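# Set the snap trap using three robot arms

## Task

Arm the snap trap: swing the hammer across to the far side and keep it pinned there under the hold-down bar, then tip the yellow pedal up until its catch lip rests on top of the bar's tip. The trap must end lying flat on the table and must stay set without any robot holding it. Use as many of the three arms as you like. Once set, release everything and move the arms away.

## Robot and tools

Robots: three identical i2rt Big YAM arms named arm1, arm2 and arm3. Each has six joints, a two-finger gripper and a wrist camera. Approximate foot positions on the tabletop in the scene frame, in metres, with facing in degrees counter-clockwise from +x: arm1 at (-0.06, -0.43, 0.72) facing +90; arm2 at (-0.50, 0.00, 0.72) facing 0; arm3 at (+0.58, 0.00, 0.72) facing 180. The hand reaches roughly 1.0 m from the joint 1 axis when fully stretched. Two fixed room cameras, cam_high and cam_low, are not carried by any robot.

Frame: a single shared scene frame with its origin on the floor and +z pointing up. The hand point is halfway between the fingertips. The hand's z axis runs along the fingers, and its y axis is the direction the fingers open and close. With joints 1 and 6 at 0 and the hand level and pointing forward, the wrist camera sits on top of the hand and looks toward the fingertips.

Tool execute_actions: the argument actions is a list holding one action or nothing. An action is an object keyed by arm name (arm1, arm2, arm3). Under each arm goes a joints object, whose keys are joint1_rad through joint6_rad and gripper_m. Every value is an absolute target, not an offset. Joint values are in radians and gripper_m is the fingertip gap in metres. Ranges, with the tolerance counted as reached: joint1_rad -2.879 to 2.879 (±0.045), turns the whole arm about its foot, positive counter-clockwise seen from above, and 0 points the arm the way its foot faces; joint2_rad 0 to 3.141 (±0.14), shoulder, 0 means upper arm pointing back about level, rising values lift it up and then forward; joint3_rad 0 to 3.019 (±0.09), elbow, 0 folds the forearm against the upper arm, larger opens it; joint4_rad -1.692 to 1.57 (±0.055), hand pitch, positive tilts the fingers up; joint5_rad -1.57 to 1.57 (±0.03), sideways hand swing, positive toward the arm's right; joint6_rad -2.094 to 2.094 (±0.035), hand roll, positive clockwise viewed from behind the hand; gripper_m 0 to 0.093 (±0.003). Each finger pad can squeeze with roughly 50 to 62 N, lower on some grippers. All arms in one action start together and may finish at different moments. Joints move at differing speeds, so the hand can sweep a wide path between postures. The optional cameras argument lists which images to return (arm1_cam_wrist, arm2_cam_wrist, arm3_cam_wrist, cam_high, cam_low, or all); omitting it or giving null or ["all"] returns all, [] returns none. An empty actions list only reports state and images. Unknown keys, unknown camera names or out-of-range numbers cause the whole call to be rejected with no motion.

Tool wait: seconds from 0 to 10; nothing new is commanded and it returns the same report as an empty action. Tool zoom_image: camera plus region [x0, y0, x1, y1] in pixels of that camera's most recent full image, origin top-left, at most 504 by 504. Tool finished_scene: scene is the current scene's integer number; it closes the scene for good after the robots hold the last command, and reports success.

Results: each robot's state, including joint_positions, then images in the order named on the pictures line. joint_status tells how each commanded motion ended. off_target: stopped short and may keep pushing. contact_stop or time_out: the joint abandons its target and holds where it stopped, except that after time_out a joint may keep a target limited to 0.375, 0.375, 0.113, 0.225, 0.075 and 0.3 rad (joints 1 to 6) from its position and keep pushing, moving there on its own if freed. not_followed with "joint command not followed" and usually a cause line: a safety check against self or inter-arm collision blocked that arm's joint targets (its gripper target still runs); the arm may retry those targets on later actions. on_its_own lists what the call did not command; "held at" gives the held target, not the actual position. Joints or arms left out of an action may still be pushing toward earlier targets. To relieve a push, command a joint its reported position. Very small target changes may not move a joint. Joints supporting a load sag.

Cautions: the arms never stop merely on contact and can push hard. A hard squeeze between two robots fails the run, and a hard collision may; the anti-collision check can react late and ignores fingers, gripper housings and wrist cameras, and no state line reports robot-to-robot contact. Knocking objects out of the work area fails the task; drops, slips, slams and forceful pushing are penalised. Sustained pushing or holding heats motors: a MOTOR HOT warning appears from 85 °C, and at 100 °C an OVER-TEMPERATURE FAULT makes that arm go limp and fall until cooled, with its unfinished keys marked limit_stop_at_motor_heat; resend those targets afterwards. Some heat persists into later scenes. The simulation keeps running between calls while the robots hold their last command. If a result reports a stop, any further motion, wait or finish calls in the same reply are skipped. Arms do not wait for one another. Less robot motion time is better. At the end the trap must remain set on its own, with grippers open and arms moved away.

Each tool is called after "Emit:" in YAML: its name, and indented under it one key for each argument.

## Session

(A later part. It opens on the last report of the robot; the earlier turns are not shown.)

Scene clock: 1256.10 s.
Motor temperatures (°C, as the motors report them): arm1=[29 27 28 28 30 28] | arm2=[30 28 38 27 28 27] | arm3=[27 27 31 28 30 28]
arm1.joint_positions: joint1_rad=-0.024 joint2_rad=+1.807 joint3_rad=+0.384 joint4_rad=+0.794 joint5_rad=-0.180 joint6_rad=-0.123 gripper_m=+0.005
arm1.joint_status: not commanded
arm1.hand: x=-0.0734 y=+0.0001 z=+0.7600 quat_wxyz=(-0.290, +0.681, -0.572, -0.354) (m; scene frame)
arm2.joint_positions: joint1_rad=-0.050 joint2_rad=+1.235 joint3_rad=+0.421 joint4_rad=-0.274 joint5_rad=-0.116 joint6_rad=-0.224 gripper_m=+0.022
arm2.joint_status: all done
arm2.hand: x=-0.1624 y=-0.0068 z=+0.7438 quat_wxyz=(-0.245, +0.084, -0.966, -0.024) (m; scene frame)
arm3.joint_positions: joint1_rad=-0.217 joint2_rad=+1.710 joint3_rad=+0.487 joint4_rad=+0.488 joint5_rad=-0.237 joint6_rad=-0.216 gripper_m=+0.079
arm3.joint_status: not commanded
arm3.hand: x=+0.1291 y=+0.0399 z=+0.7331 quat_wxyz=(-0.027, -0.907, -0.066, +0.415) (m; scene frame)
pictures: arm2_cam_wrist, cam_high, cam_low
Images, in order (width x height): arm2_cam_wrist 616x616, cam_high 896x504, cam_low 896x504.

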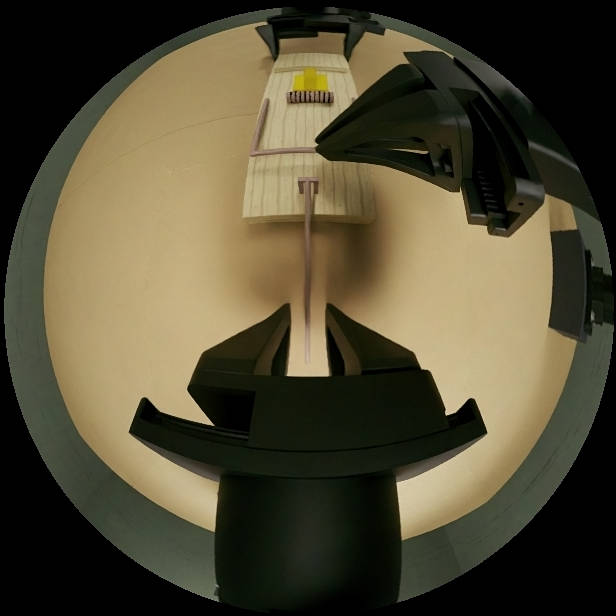

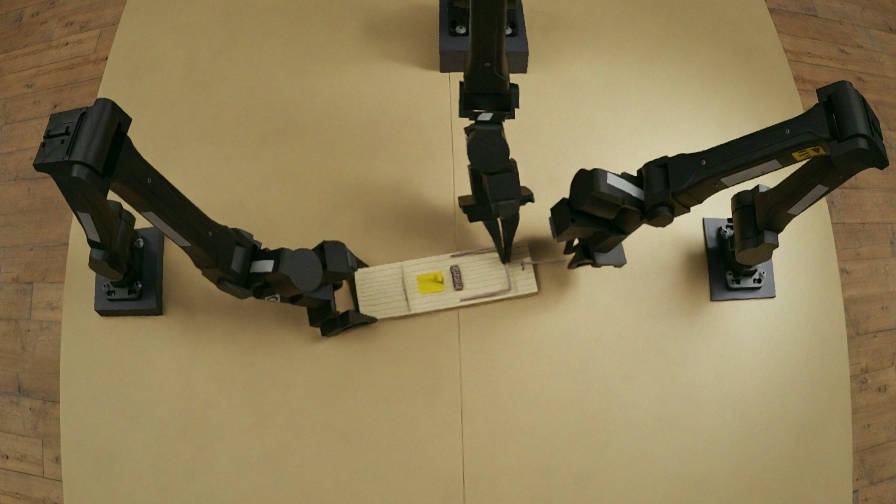

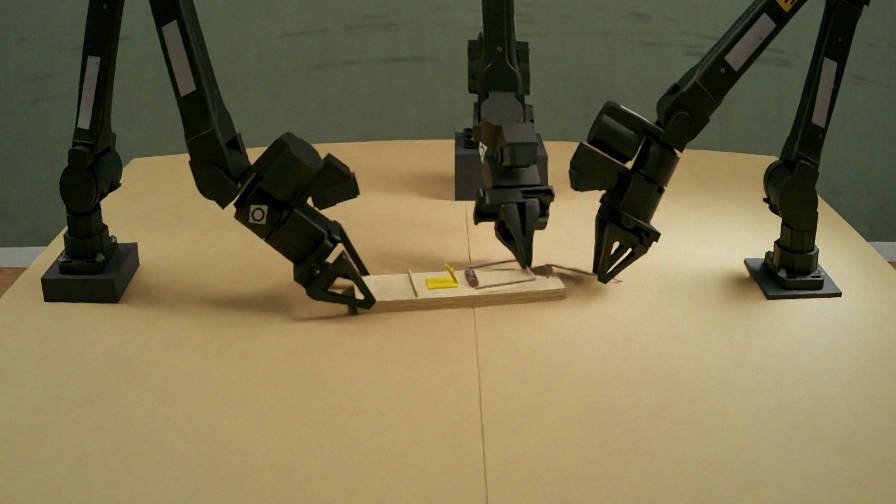

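Emit:
execute_actions:
  actions:
    - {"arm2": {"joints": {"joint2_rad": 1.263, "gripper_m": 0.011}}}
  cameras: ["arm2_cam_wrist", "cam_low"]

Emit:
zoom_image:
  camera: "cam_low"
  region: [520, 220, 660, 310]

Scene clock: 1267.03 s.
Motor temperatures (°C, as the motors report them): arm1=[29 27 28 28 30 28] | arm2=[30 28 39 27 27 27] | arm3=[27 27 31 28 30 28]
arm1.joint_positions: joint1_rad=-0.024 joint2_rad=+1.807 joint3_rad=+0.384 joint4_rad=+0.794 joint5_rad=-0.180 joint6_rad=-0.123 gripper_m=+0.005
arm1.joint_status: not commanded
arm1.hand: x=-0.0734 y=+0.0001 z=+0.7600 quat_wxyz=(-0.290, +0.681, -0.572, -0.354) (m; scene frame)
arm2.joint_positions: joint1_rad=-0.050 joint2_rad=+1.239 joint3_rad=+0.421 joint4_rad=-0.274 joint5_rad=-0.116 joint6_rad=-0.224 gripper_m=+0.011
arm2.joint_status: all done
arm2.hand: x=-0.1629 y=-0.0068 z=+0.7424 quat_wxyz=(-0.243, +0.084, -0.966, -0.024) (m; scene frame)
arm3.joint_positions: joint1_rad=-0.217 joint2_rad=+1.710 joint3_rad=+0.487 joint4_rad=+0.488 joint5_rad=-0.237 joint6_rad=-0.216 gripper_m=+0.079
arm3.joint_status: not commanded
arm3.hand: x=+0.1291 y=+0.0399 z=+0.7331 quat_wxyz=(-0.027, -0.907, -0.066, +0.415) (m; scene frame)
pictures: arm2_cam_wrist, cam_low
Images, in order (width x height): arm2_cam_wrist 616x616, cam_low 896x504.

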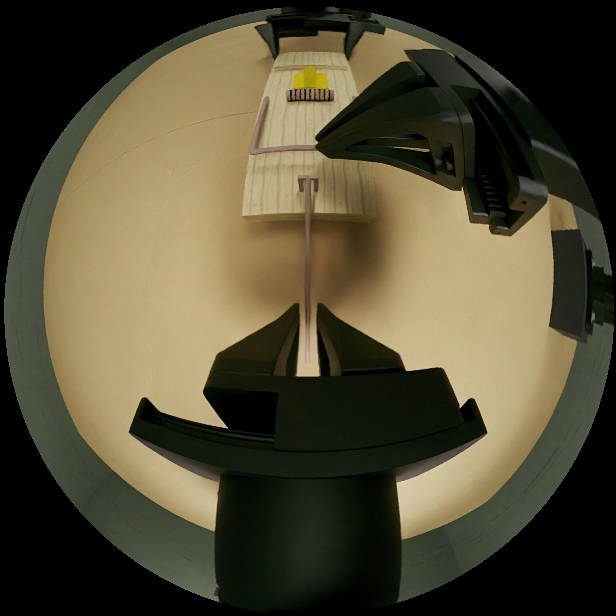

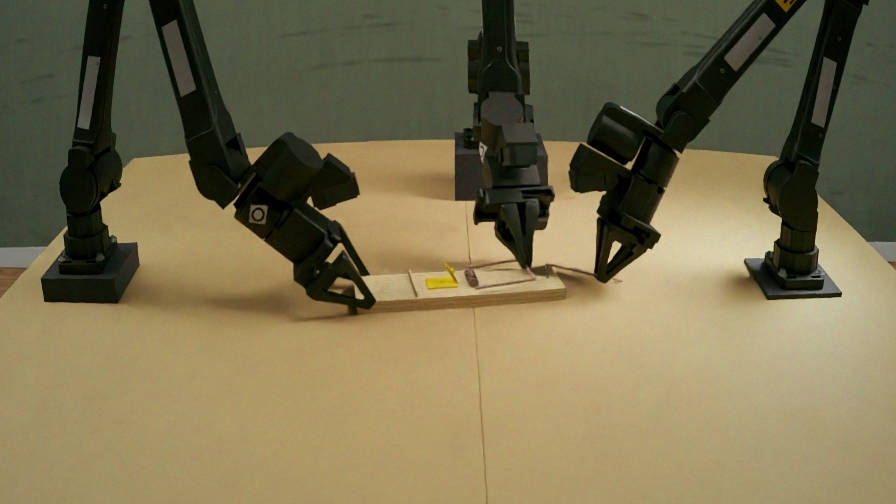

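Region (520, 220, 660, 310) of cam_low's 896x504 image, scaled by 3.600, with more detail than that image has; it fills the top 324 rows of this view, and the rest is white.

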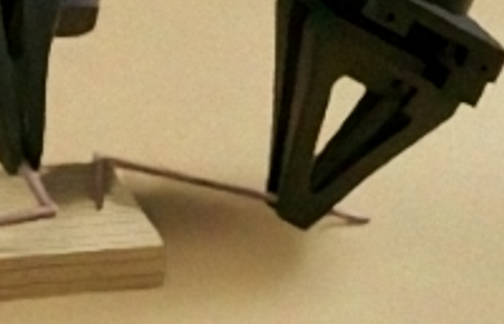

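Emit:
execute_actions:
  actions:
    - {"arm2": {"joints": {"joint2_rad": 1.277}}}
  cameras: ["cam_low"]

Emit:
zoom_image:
  camera: "cam_low"
  region: [520, 220, 660, 310]

Scene clock: 1270.23 s.
Motor temperatures (°C, as the motors report them): arm1=[29 27 28 28 30 28] | arm2=[30 28 39 27 27 27] | arm3=[27 27 31 28 30 28]
arm1.joint_positions: joint1_rad=-0.024 joint2_rad=+1.807 joint3_rad=+0.384 joint4_rad=+0.794 joint5_rad=-0.180 joint6_rad=-0.123 gripper_m=+0.005
arm1.joint_status: not commanded
arm1.hand: x=-0.0734 y=+0.0001 z=+0.7600 quat_wxyz=(-0.290, +0.681, -0.572, -0.354) (m; scene frame)
arm2.joint_positions: joint1_rad=-0.050 joint2_rad=+1.248 joint3_rad=+0.422 joint4_rad=-0.272 joint5_rad=-0.116 joint6_rad=-0.224 gripper_m=+0.011
arm2.joint_status: all done
arm2.hand: x=-0.1632 y=-0.0067 z=+0.7401 quat_wxyz=(-0.240, +0.084, -0.967, -0.025) (m; scene frame)
arm3.joint_positions: joint1_rad=-0.217 joint2_rad=+1.710 joint3_rad=+0.487 joint4_rad=+0.488 joint5_rad=-0.237 joint6_rad=-0.216 gripper_m=+0.079
arm3.joint_status: not commanded
arm3.hand: x=+0.1291 y=+0.0399 z=+0.7331 quat_wxyz=(-0.027, -0.907, -0.066, +0.415) (m; scene frame)
pictures: cam_low
Images, in order (width x height): cam_low 896x504.

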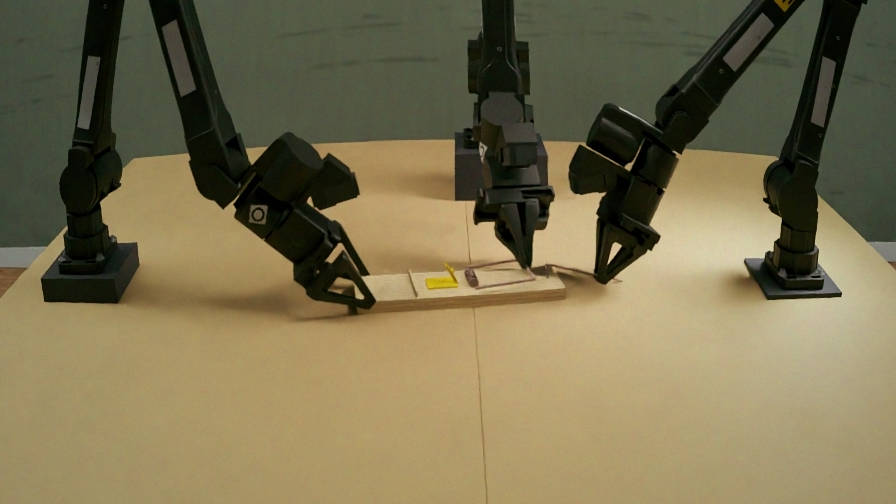

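Region (520, 220, 660, 310) of cam_low's 896x504 image, scaled by 3.600, with more detail than that image has; it fills the top 324 rows of this view, and the rest is white.

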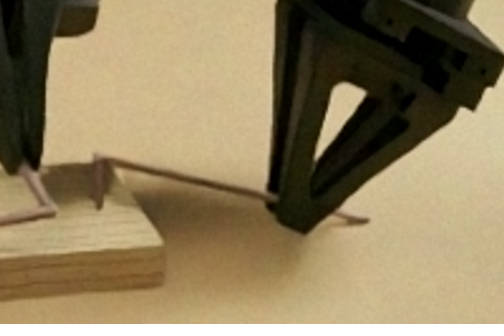

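Emit:
execute_actions:
  actions:
    - {"arm2": {"joints": {"joint2_rad": 1.283, "gripper_m": 0.0}}}
  cameras: ["arm2_cam_wrist", "cam_low"]

Emit:
zoom_image:
  camera: "cam_low"
  region: [520, 220, 660, 310]

Scene clock: 1275.97 s.
Motor temperatures (°C, as the motors report them): arm1=[29 27 28 28 30 28] | arm2=[30 28 39 27 27 27] | arm3=[27 27 31 28 30 28]
arm1.joint_positions: joint1_rad=-0.024 joint2_rad=+1.807 joint3_rad=+0.384 joint4_rad=+0.794 joint5_rad=-0.180 joint6_rad=-0.123 gripper_m=+0.005
arm1.joint_status: not commanded
arm1.hand: x=-0.0734 y=+0.0001 z=+0.7600 quat_wxyz=(-0.290, +0.681, -0.572, -0.354) (m; scene frame)
arm2.joint_positions: joint1_rad=-0.050 joint2_rad=+1.249 joint3_rad=+0.422 joint4_rad=-0.271 joint5_rad=-0.114 joint6_rad=-0.224 gripper_m=+0.002
arm2.joint_status: all done
arm2.hand: x=-0.1632 y=-0.0070 z=+0.7398 quat_wxyz=(-0.239, +0.083, -0.967, -0.024) (m; scene frame)
arm3.joint_positions: joint1_rad=-0.217 joint2_rad=+1.710 joint3_rad=+0.487 joint4_rad=+0.488 joint5_rad=-0.237 joint6_rad=-0.216 gripper_m=+0.079
arm3.joint_status: not commanded
arm3.hand: x=+0.1291 y=+0.0399 z=+0.7331 quat_wxyz=(-0.027, -0.907, -0.066, +0.415) (m; scene frame)
pictures: arm2_cam_wrist, cam_low
Images, in order (width x height): arm2_cam_wrist 616x616, cam_low 896x504.

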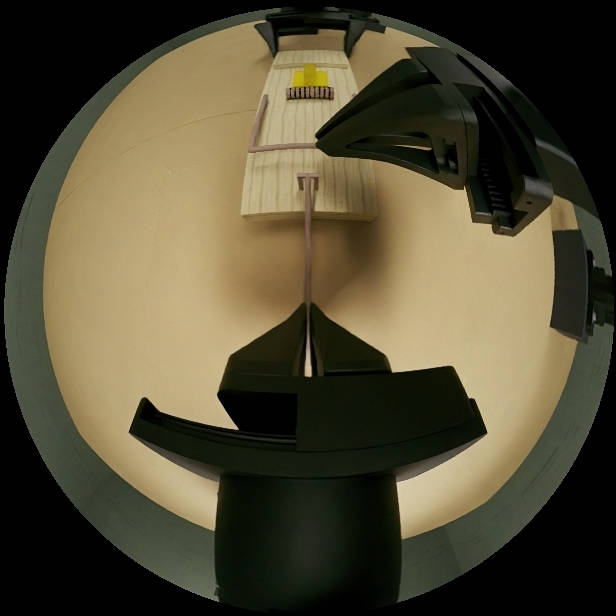

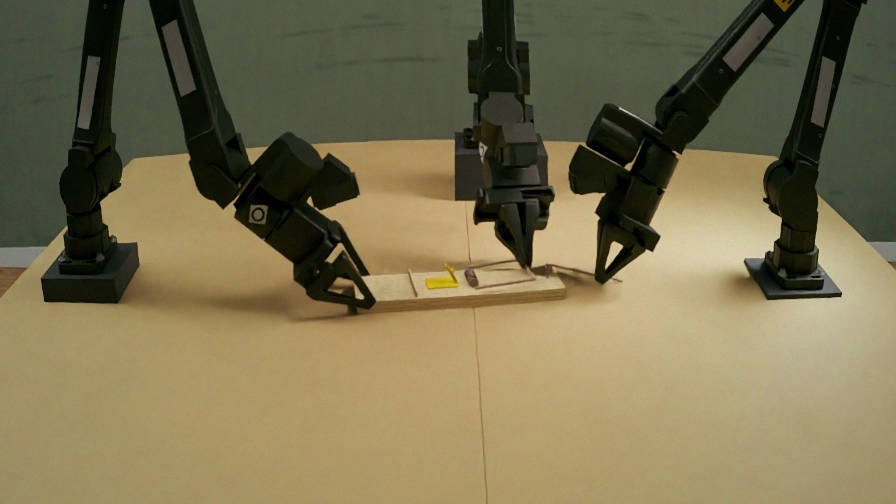

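Region (520, 220, 660, 310) of cam_low's 896x504 image, scaled by 3.600, with more detail than that image has; it fills the top 324 rows of this view, and the rest is white.

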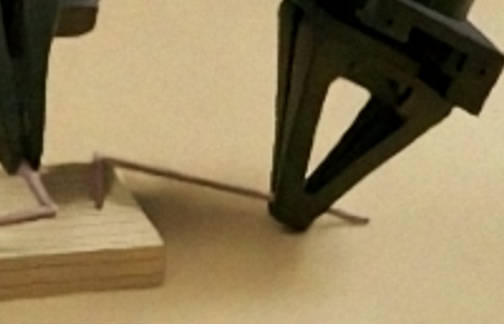

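Emit:
execute_actions:
  actions:
    - {"arm2": {"joints": {"joint1_rad": -0.078, "joint2_rad": 1.045, "joint4_rad": -0.342, "joint5_rad": -0.161}}}
  cameras: ["arm2_cam_wrist", "cam_low"]

Emit:
zoom_image:
  camera: "cam_low"
  region: [500, 170, 680, 310]

Scene clock: 1328.00 s.
Motor temperatures (°C, as the motors report them): arm1=[29 27 28 28 30 28] | arm2=[30 28 39 27 27 27] | arm3=[27 27 31 28 30 28]
arm1.joint_positions: joint1_rad=-0.024 joint2_rad=+1.807 joint3_rad=+0.384 joint4_rad=+0.794 joint5_rad=-0.180 joint6_rad=-0.123 gripper_m=+0.005
arm1.joint_status: not commanded
arm1.hand: x=-0.0734 y=+0.0001 z=+0.7600 quat_wxyz=(-0.290, +0.681, -0.572, -0.354) (m; scene frame)
arm2.joint_positions: joint1_rad=-0.070 joint2_rad=+1.061 joint3_rad=+0.425 joint4_rad=-0.356 joint5_rad=-0.158 joint6_rad=-0.216 gripper_m=+0.002
arm2.joint_status: all done
arm2.hand: x=-0.1620 y=-0.0071 z=+0.7912 quat_wxyz=(-0.293, +0.078, -0.952, -0.034) (m; scene frame)
arm3.joint_positions: joint1_rad=-0.217 joint2_rad=+1.710 joint3_rad=+0.487 joint4_rad=+0.488 joint5_rad=-0.237 joint6_rad=-0.216 gripper_m=+0.079
arm3.joint_status: not commanded
arm3.hand: x=+0.1291 y=+0.0399 z=+0.7331 quat_wxyz=(-0.027, -0.907, -0.066, +0.415) (m; scene frame)
pictures: arm2_cam_wrist, cam_low
Images, in order (width x height): arm2_cam_wrist 616x616, cam_low 896x504.

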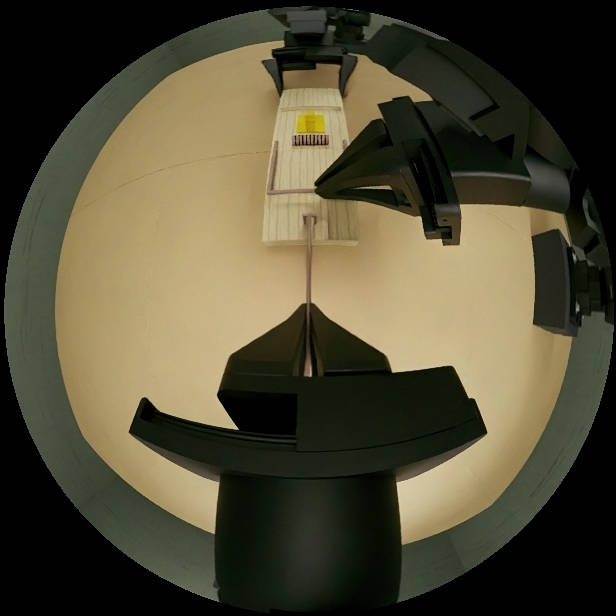

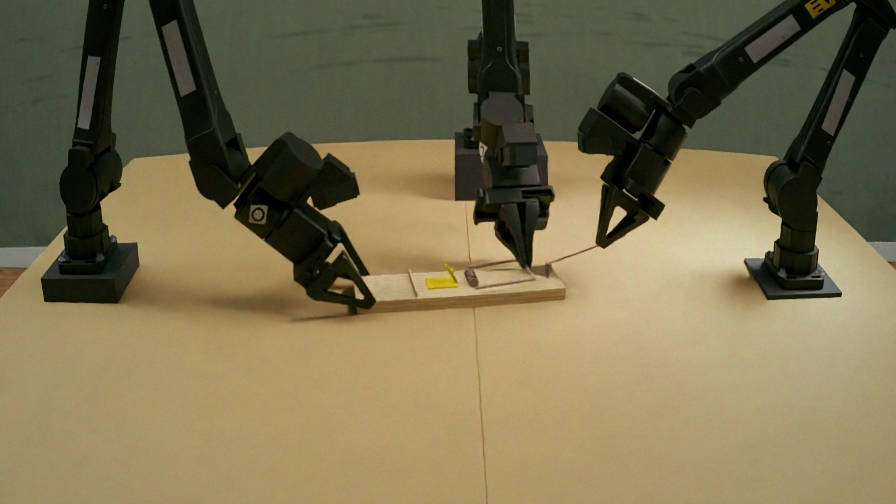

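Region (500, 170, 680, 310) of cam_low's 896x504 image, scaled by 2.800, with more detail than that image has.

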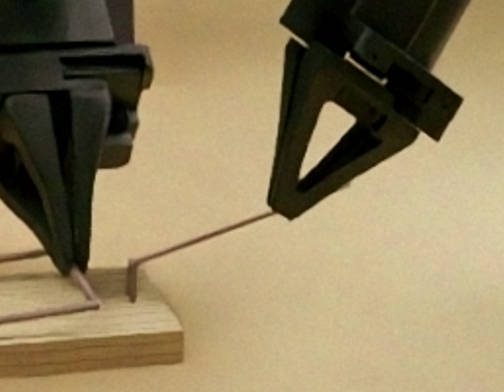

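Emit:
zoom_image:
  camera: "cam_low"
  region: [580, 200, 650, 260]

Emit:
zoom_image:
  camera: "arm2_cam_wrist"
  region: [270, 280, 350, 390]

Region (580, 200, 650, 260) of cam_low's 896x504 image, scaled by 7.200, with more detail than that image has; it fills the top 432 rows of this view, and the rest is white.

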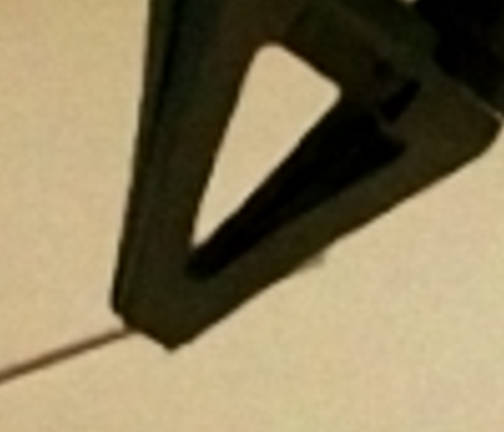

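Region (270, 280, 350, 390) of arm2_cam_wrist's 616x616 image, scaled by 4.582, with more detail than that image has; it fills the left 367 columns of this view, and the rest is white.

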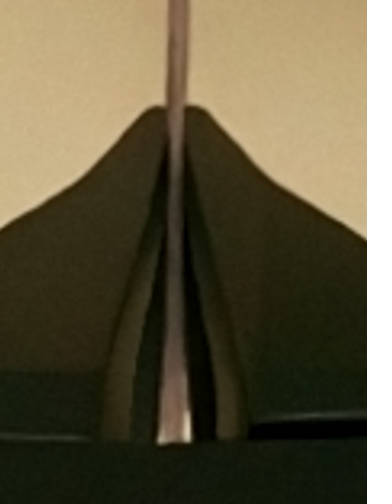

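Emit:
execute_actions:
  actions:
    - {"arm2": {"joints": {"joint1_rad": -0.094, "joint2_rad": 1.107, "joint3_rad": 0.366, "joint4_rad": -0.372, "joint5_rad": -0.131, "joint6_rad": -0.268, "gripper_m": 0.001}}}
  cameras: ["arm2_cam_wrist", "cam_low"]

Emit:
zoom_image:
  camera: "cam_low"
  region: [520, 200, 680, 310]

Scene clock: 1415.03 s.
Motor temperatures (°C, as the motors report them): arm1=[29 27 27 28 30 28] | arm2=[30 29 40 27 28 27] | arm3=[27 27 31 28 30 28]
arm1.joint_positions: joint1_rad=-0.024 joint2_rad=+1.811 joint3_rad=+0.384 joint4_rad=+0.794 joint5_rad=-0.182 joint6_rad=-0.123 gripper_m=+0.005
arm1.joint_status: not commanded
arm1.hand: x=-0.0737 y=-0.0005 z=+0.7586 quat_wxyz=(-0.289, +0.681, -0.572, -0.354) (m; scene frame)
arm2.joint_positions: joint1_rad=-0.072 joint2_rad=+1.077 joint3_rad=+0.410 joint4_rad=-0.340 joint5_rad=-0.147 joint6_rad=-0.244 gripper_m=+0.002
arm2.joint_status: all done
arm2.hand: x=-0.1664 y=-0.0091 z=+0.7814 quat_wxyz=(-0.286, +0.088, -0.954, -0.026) (m; scene frame)
arm3.joint_positions: joint1_rad=-0.217 joint2_rad=+1.710 joint3_rad=+0.489 joint4_rad=+0.488 joint5_rad=-0.237 joint6_rad=-0.221 gripper_m=+0.079
arm3.joint_status: not commanded
arm3.hand: x=+0.1283 y=+0.0401 z=+0.7336 quat_wxyz=(-0.026, -0.907, -0.068, +0.415) (m; scene frame)
pictures: arm2_cam_wrist, cam_low
Images, in order (width x height): arm2_cam_wrist 616x616, cam_low 896x504.

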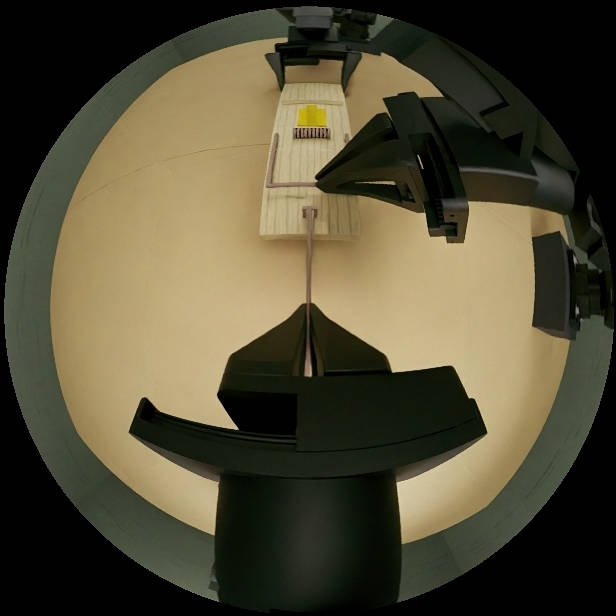

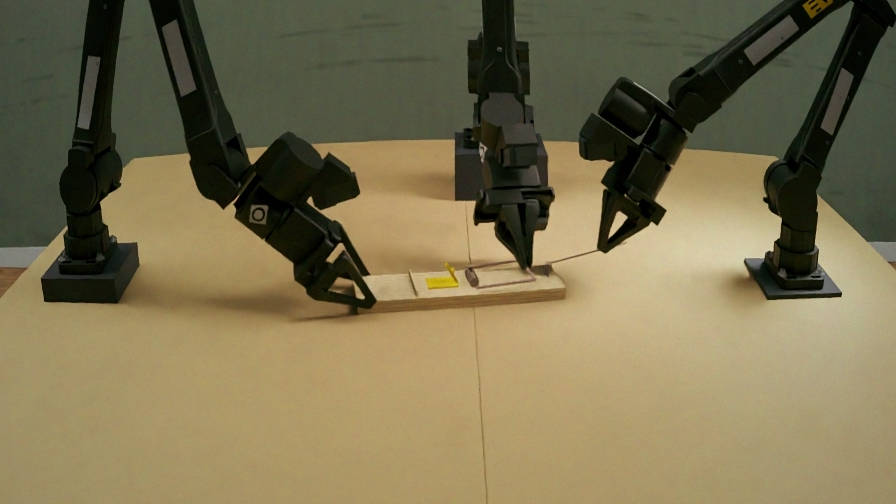

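Region (520, 200, 680, 310) of cam_low's 896x504 image, scaled by 3.150, with more detail than that image has; it fills the top 346 rows of this view, and the rest is white.

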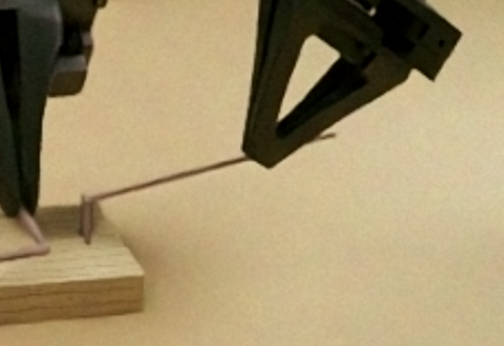

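Emit:
execute_actions:
  actions:
    - {"arm2": {"joints": {"gripper_m": 0.0019}}}
  cameras: ["cam_low"]

Emit:
zoom_image:
  camera: "cam_low"
  region: [520, 200, 680, 310]

Scene clock: 1421.73 s.
Motor temperatures (°C, as the motors report them): arm1=[29 27 27 28 30 28] | arm2=[30 29 39 27 28 27] | arm3=[27 27 31 28 30 28]
arm1.joint_positions: joint1_rad=-0.024 joint2_rad=+1.811 joint3_rad=+0.384 joint4_rad=+0.794 joint5_rad=-0.182 joint6_rad=-0.123 gripper_m=+0.005
arm1.joint_status: not commanded
arm1.hand: x=-0.0737 y=-0.0005 z=+0.7586 quat_wxyz=(-0.289, +0.681, -0.572, -0.354) (m; scene frame)
arm2.joint_positions: joint1_rad=-0.072 joint2_rad=+1.077 joint3_rad=+0.410 joint4_rad=-0.340 joint5_rad=-0.147 joint6_rad=-0.245 gripper_m=+0.002
arm2.joint_status: all done
arm2.hand: x=-0.1664 y=-0.0091 z=+0.7814 quat_wxyz=(-0.286, +0.089, -0.954, -0.026) (m; scene frame)
arm3.joint_positions: joint1_rad=-0.217 joint2_rad=+1.710 joint3_rad=+0.489 joint4_rad=+0.488 joint5_rad=-0.237 joint6_rad=-0.221 gripper_m=+0.079
arm3.joint_status: not commanded
arm3.hand: x=+0.1283 y=+0.0401 z=+0.7336 quat_wxyz=(-0.026, -0.907, -0.068, +0.415) (m; scene frame)
pictures: cam_low
Images, in order (width x height): cam_low 896x504.

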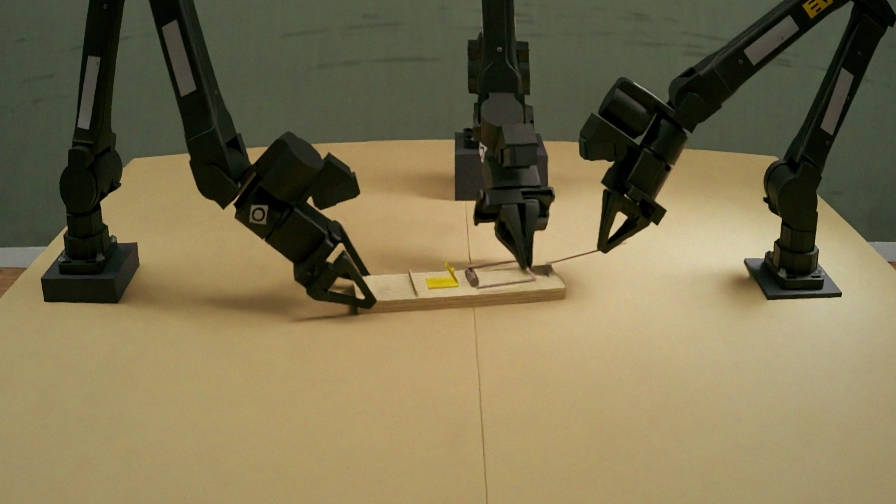

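Region (520, 200, 680, 310) of cam_low's 896x504 image, scaled by 3.150, with more detail than that image has; it fills the top 346 rows of this view, and the rest is white.

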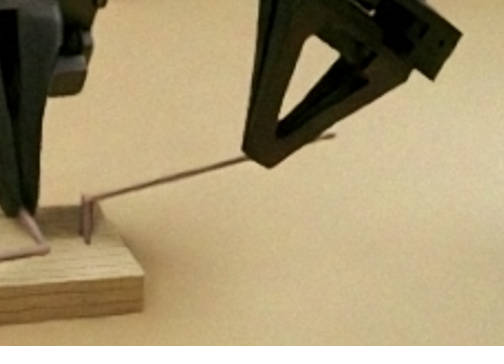

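Emit:
execute_actions:
  actions:
    - {"arm2": {"joints": {"joint2_rad": 1.143, "gripper_m": 0.0024}}}
  cameras: ["cam_low"]

Emit:
zoom_image:
  camera: "cam_low"
  region: [520, 200, 680, 310]

Scene clock: 1444.80 s.
Motor temperatures (°C, as the motors report them): arm1=[29 27 27 28 30 28] | arm2=[30 28 37 27 28 27] | arm3=[27 27 31 28 30 28]
arm1.joint_positions: joint1_rad=-0.024 joint2_rad=+1.811 joint3_rad=+0.384 joint4_rad=+0.794 joint5_rad=-0.182 joint6_rad=-0.123 gripper_m=+0.005
arm1.joint_status: not commanded
arm1.hand: x=-0.0737 y=-0.0005 z=+0.7586 quat_wxyz=(-0.289, +0.681, -0.572, -0.354) (m; scene frame)
arm2.joint_positions: joint1_rad=-0.073 joint2_rad=+1.115 joint3_rad=+0.410 joint4_rad=-0.337 joint5_rad=-0.146 joint6_rad=-0.248 gripper_m=+0.003
arm2.joint_status: all done
arm2.hand: x=-0.1690 y=-0.0092 z=+0.7699 quat_wxyz=(-0.269, +0.089, -0.959, -0.028) (m; scene frame)
arm3.joint_positions: joint1_rad=-0.217 joint2_rad=+1.710 joint3_rad=+0.489 joint4_rad=+0.488 joint5_rad=-0.237 joint6_rad=-0.221 gripper_m=+0.079
arm3.joint_status: not commanded
arm3.hand: x=+0.1283 y=+0.0401 z=+0.7336 quat_wxyz=(-0.026, -0.907, -0.068, +0.415) (m; scene frame)
pictures: cam_low
Images, in order (width x height): cam_low 896x504.

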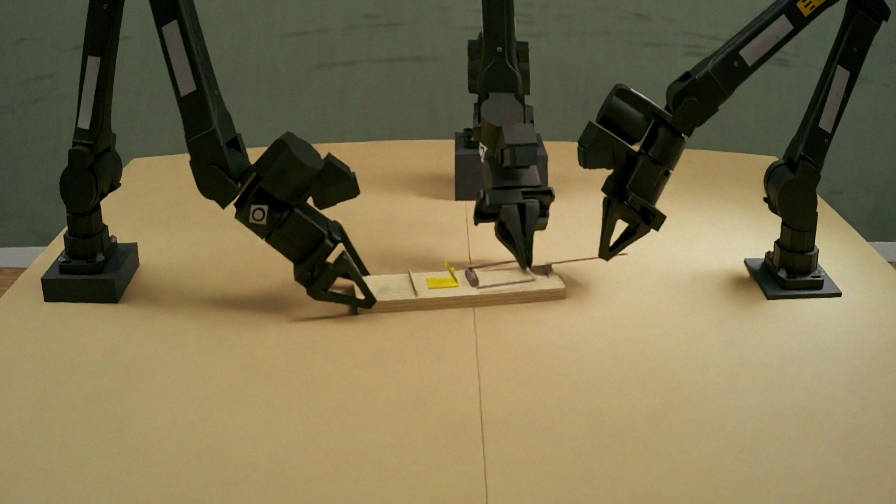

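Region (520, 200, 680, 310) of cam_low's 896x504 image, scaled by 3.150, with more detail than that image has; it fills the top 346 rows of this view, and the rest is white.

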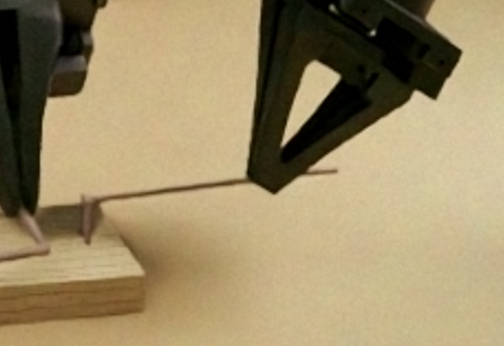

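Emit:
execute_actions:
  actions:
    - {"arm2": {"joints": {"gripper_m": 0.0028}}}
  cameras: ["cam_low"]

Emit:
zoom_image:
  camera: "cam_low"
  region: [520, 200, 680, 310]

Scene clock: 1447.20 s.
Motor temperatures (°C, as the motors report them): arm1=[29 27 27 28 30 28] | arm2=[30 28 37 27 28 27] | arm3=[27 27 31 28 30 28]
arm1.joint_positions: joint1_rad=-0.024 joint2_rad=+1.811 joint3_rad=+0.384 joint4_rad=+0.794 joint5_rad=-0.182 joint6_rad=-0.123 gripper_m=+0.005
arm1.joint_status: not commanded
arm1.hand: x=-0.0737 y=-0.0005 z=+0.7586 quat_wxyz=(-0.289, +0.681, -0.572, -0.354) (m; scene frame)
arm2.joint_positions: joint1_rad=-0.073 joint2_rad=+1.115 joint3_rad=+0.410 joint4_rad=-0.337 joint5_rad=-0.146 joint6_rad=-0.249 gripper_m=+0.003
arm2.joint_status: all done
arm2.hand: x=-0.1690 y=-0.0092 z=+0.7699 quat_wxyz=(-0.269, +0.089, -0.959, -0.028) (m; scene frame)
arm3.joint_positions: joint1_rad=-0.217 joint2_rad=+1.710 joint3_rad=+0.489 joint4_rad=+0.488 joint5_rad=-0.237 joint6_rad=-0.221 gripper_m=+0.079
arm3.joint_status: not commanded
arm3.hand: x=+0.1283 y=+0.0401 z=+0.7336 quat_wxyz=(-0.026, -0.907, -0.068, +0.415) (m; scene frame)
pictures: cam_low
Images, in order (width x height): cam_low 896x504.

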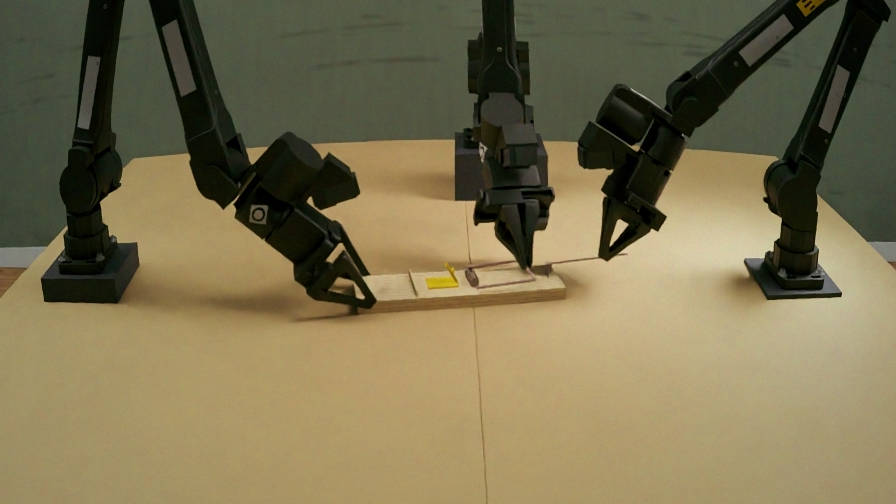

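Region (520, 200, 680, 310) of cam_low's 896x504 image, scaled by 3.150, with more detail than that image has; it fills the top 346 rows of this view, and the rest is white.

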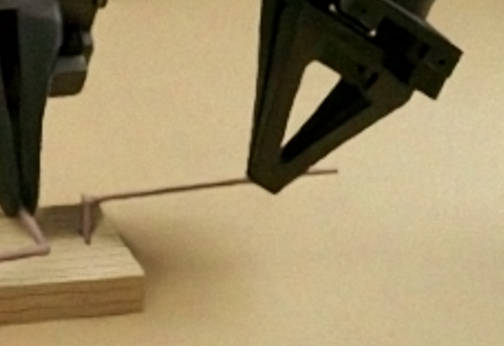

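Emit:
execute_actions:
  actions:
    - {"arm2": {"joints": {"gripper_m": 0.0032}}}
  cameras: ["cam_low"]

Emit:
zoom_image:
  camera: "cam_low"
  region: [520, 200, 680, 310]

Scene clock: 1449.90 s.
Motor temperatures (°C, as the motors report them): arm1=[29 27 27 28 30 28] | arm2=[30 28 37 27 28 27] | arm3=[27 27 31 28 30 28]
arm1.joint_positions: joint1_rad=-0.024 joint2_rad=+1.811 joint3_rad=+0.384 joint4_rad=+0.794 joint5_rad=-0.182 joint6_rad=-0.123 gripper_m=+0.005
arm1.joint_status: not commanded
arm1.hand: x=-0.0737 y=-0.0005 z=+0.7586 quat_wxyz=(-0.289, +0.681, -0.572, -0.354) (m; scene frame)
arm2.joint_positions: joint1_rad=-0.073 joint2_rad=+1.115 joint3_rad=+0.410 joint4_rad=-0.337 joint5_rad=-0.145 joint6_rad=-0.249 gripper_m=+0.003
arm2.joint_status: all done
arm2.hand: x=-0.1690 y=-0.0092 z=+0.7699 quat_wxyz=(-0.269, +0.089, -0.959, -0.028) (m; scene frame)
arm3.joint_positions: joint1_rad=-0.217 joint2_rad=+1.710 joint3_rad=+0.489 joint4_rad=+0.488 joint5_rad=-0.237 joint6_rad=-0.221 gripper_m=+0.079
arm3.joint_status: not commanded
arm3.hand: x=+0.1283 y=+0.0401 z=+0.7336 quat_wxyz=(-0.026, -0.907, -0.068, +0.415) (m; scene frame)
pictures: cam_low
Images, in order (width x height): cam_low 896x504.

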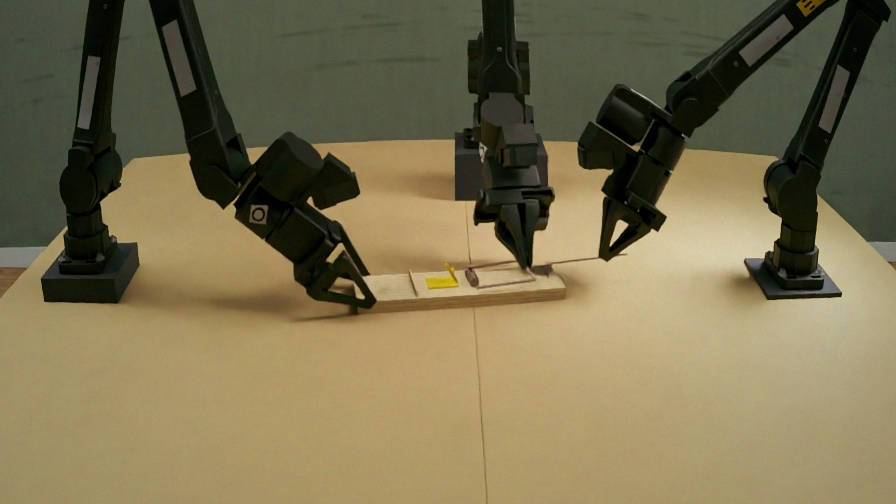

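Region (520, 200, 680, 310) of cam_low's 896x504 image, scaled by 3.150, with more detail than that image has; it fills the top 346 rows of this view, and the rest is white.

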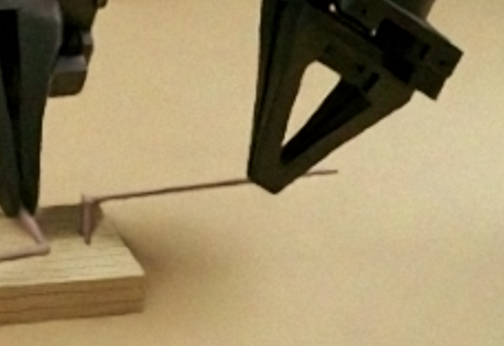

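Emit:
execute_actions:
  actions:
    - {"arm2": {"joints": {"gripper_m": 0.0036}}}
  cameras: ["cam_low"]

Emit:
zoom_image:
  camera: "cam_low"
  region: [520, 200, 680, 310]

Scene clock: 1451.77 s.
Motor temperatures (°C, as the motors report them): arm1=[29 27 27 28 30 28] | arm2=[30 28 37 27 28 27] | arm3=[27 27 31 28 30 28]
arm1.joint_positions: joint1_rad=-0.024 joint2_rad=+1.811 joint3_rad=+0.384 joint4_rad=+0.794 joint5_rad=-0.182 joint6_rad=-0.123 gripper_m=+0.005
arm1.joint_status: not commanded
arm1.hand: x=-0.0737 y=-0.0005 z=+0.7586 quat_wxyz=(-0.289, +0.681, -0.572, -0.354) (m; scene frame)
arm2.joint_positions: joint1_rad=-0.081 joint2_rad=+1.117 joint3_rad=+0.385 joint4_rad=-0.347 joint5_rad=-0.138 joint6_rad=-0.253 gripper_m=+0.004
arm2.joint_status: all done
arm2.hand: x=-0.1831 y=-0.0114 z=+0.7577 quat_wxyz=(-0.251, +0.085, -0.964, -0.027) (m; scene frame)
arm3.joint_positions: joint1_rad=-0.217 joint2_rad=+1.710 joint3_rad=+0.489 joint4_rad=+0.488 joint5_rad=-0.237 joint6_rad=-0.221 gripper_m=+0.079
arm3.joint_status: not commanded
arm3.hand: x=+0.1283 y=+0.0401 z=+0.7336 quat_wxyz=(-0.026, -0.907, -0.068, +0.415) (m; scene frame)
pictures: cam_low
Images, in order (width x height): cam_low 896x504.

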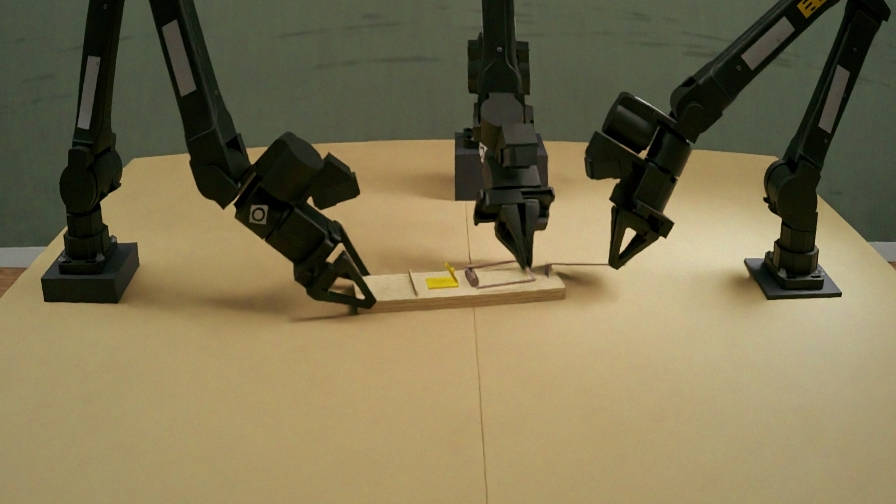

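Region (520, 200, 680, 310) of cam_low's 896x504 image, scaled by 3.150, with more detail than that image has; it fills the top 346 rows of this view, and the rest is white.

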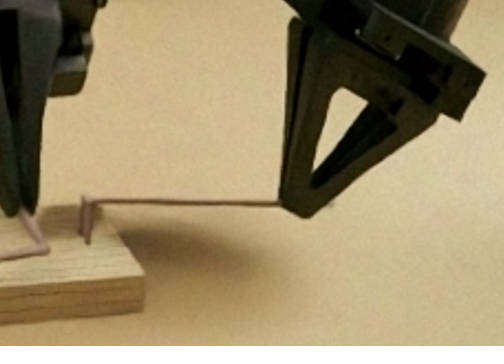

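Emit:
zoom_image:
  camera: "cam_low"
  region: [585, 225, 655, 285]

Region (585, 225, 655, 285) of cam_low's 896x504 image, scaled by 7.200, with more detail than that image has; it fills the top 432 rows of this view, and the rest is white.

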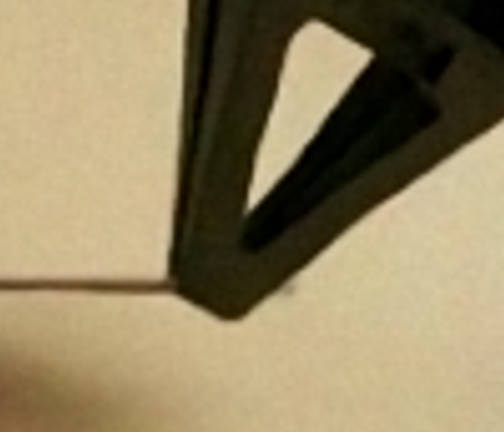

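Emit:
execute_actions:
  actions:
    - {"arm2": {"joints": {"joint1_rad": -0.028, "joint2_rad": 1.266, "joint3_rad": 0.578, "joint4_rad": -0.626, "joint5_rad": -0.054, "joint6_rad": -0.222, "gripper_m": 0.0025}}}
  cameras: ["cam_low", "arm2_cam_wrist"]

Emit:
zoom_image:
  camera: "cam_low"
  region: [585, 225, 655, 285]

Scene clock: 1525.17 s.
Motor temperatures (°C, as the motors report them): arm1=[29 27 27 28 30 28] | arm2=[30 28 37 27 27 27] | arm3=[27 27 31 28 30 29]
arm1.joint_positions: joint1_rad=-0.024 joint2_rad=+1.811 joint3_rad=+0.384 joint4_rad=+0.794 joint5_rad=-0.182 joint6_rad=-0.123 gripper_m=+0.005
arm1.joint_status: not commanded
arm1.hand: x=-0.0737 y=-0.0005 z=+0.7586 quat_wxyz=(-0.289, +0.681, -0.572, -0.354) (m; scene frame)
arm2.joint_positions: joint1_rad=-0.036 joint2_rad=+1.252 joint3_rad=+0.544 joint4_rad=-0.613 joint5_rad=-0.059 joint6_rad=-0.237 gripper_m=+0.003
arm2.joint_status: all done
arm2.hand: x=-0.1814 y=-0.0109 z=+0.7528 quat_wxyz=(-0.128, +0.089, -0.988, -0.014) (m; scene frame)
arm3.joint_positions: joint1_rad=-0.217 joint2_rad=+1.710 joint3_rad=+0.489 joint4_rad=+0.488 joint5_rad=-0.237 joint6_rad=-0.221 gripper_m=+0.079
arm3.joint_status: not commanded
arm3.hand: x=+0.1283 y=+0.0401 z=+0.7336 quat_wxyz=(-0.026, -0.907, -0.068, +0.415) (m; scene frame)
pictures: arm2_cam_wrist, cam_low
Images, in order (width x height): arm2_cam_wrist 616x616, cam_low 896x504.

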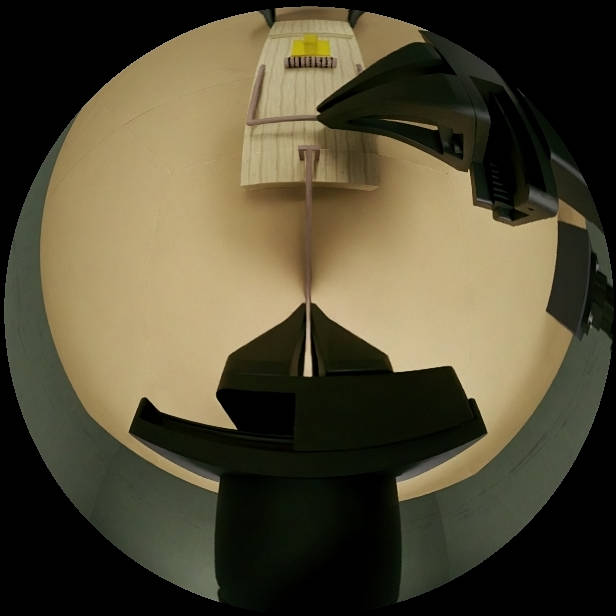

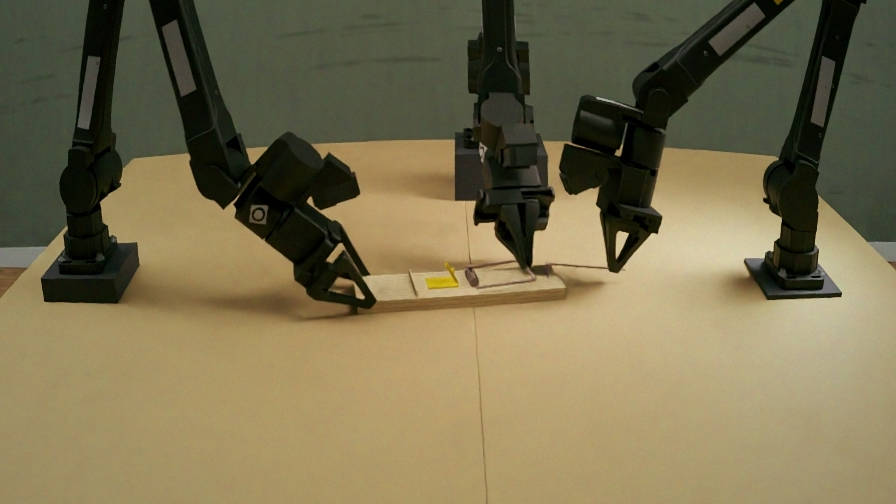

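Region (585, 225, 655, 285) of cam_low's 896x504 image, scaled by 7.200, with more detail than that image has; it fills the top 432 rows of this view, and the rest is white.

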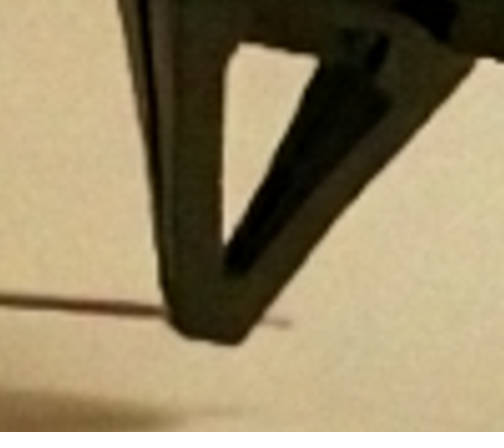

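Emit:
execute_actions:
  actions:
    - {"arm2": {"joints": {"joint1_rad": -0.022, "joint2_rad": 1.352, "joint4_rad": -0.52, "joint6_rad": -0.213, "gripper_m": 0.0037}}}
  cameras: ["cam_low", "arm2_cam_wrist"]

Emit:
zoom_image:
  camera: "cam_low"
  region: [575, 235, 645, 295]

Scene clock: 1578.93 s.
Motor temperatures (°C, as the motors report them): arm1=[29 27 27 28 30 28] | arm2=[30 29 40 27 27 27] | arm3=[27 27 31 28 30 29]
arm1.joint_positions: joint1_rad=-0.024 joint2_rad=+1.811 joint3_rad=+0.384 joint4_rad=+0.794 joint5_rad=-0.182 joint6_rad=-0.123 gripper_m=+0.005
arm1.joint_status: not commanded
arm1.hand: x=-0.0737 y=-0.0005 z=+0.7586 quat_wxyz=(-0.289, +0.681, -0.572, -0.354) (m; scene frame)
arm2.joint_positions: joint1_rad=-0.030 joint2_rad=+1.316 joint3_rad=+0.550 joint4_rad=-0.552 joint5_rad=-0.058 joint6_rad=-0.229 gripper_m=+0.004
arm2.joint_status: all done
arm2.hand: x=-0.1712 y=-0.0096 z=+0.7392 quat_wxyz=(-0.129, +0.088, -0.988, -0.015) (m; scene frame)
arm3.joint_positions: joint1_rad=-0.217 joint2_rad=+1.710 joint3_rad=+0.489 joint4_rad=+0.488 joint5_rad=-0.237 joint6_rad=-0.221 gripper_m=+0.079
arm3.joint_status: not commanded
arm3.hand: x=+0.1283 y=+0.0401 z=+0.7336 quat_wxyz=(-0.026, -0.907, -0.068, +0.415) (m; scene frame)
pictures: arm2_cam_wrist, cam_low
Images, in order (width x height): arm2_cam_wrist 616x616, cam_low 896x504.

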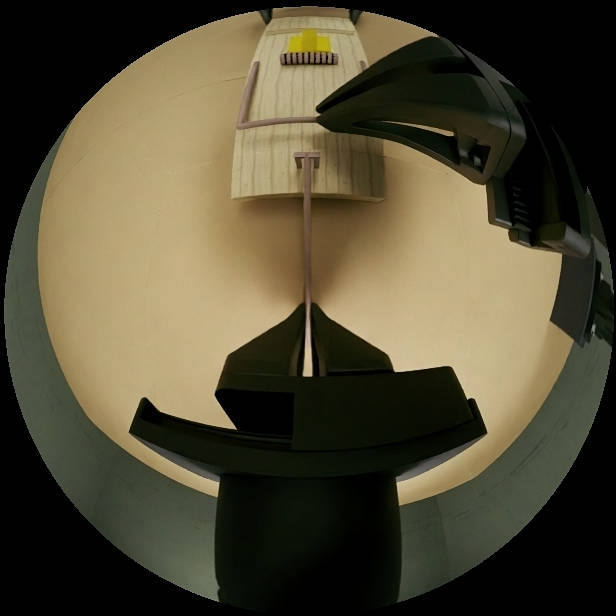

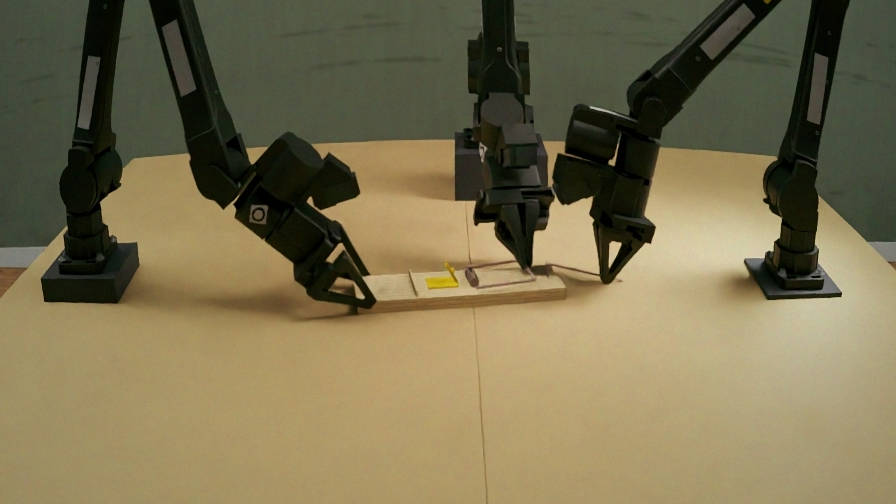

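Region (575, 235, 645, 295) of cam_low's 896x504 image, scaled by 7.200, with more detail than that image has; it fills the top 432 rows of this view, and the rest is white.

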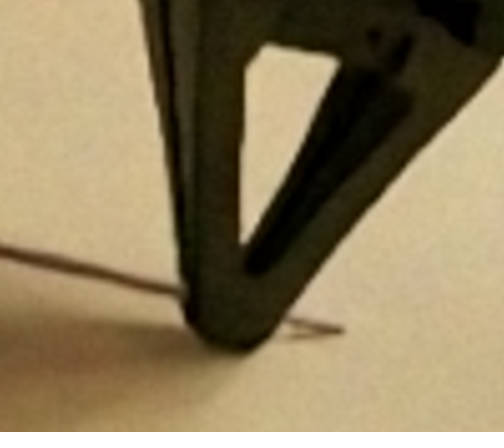

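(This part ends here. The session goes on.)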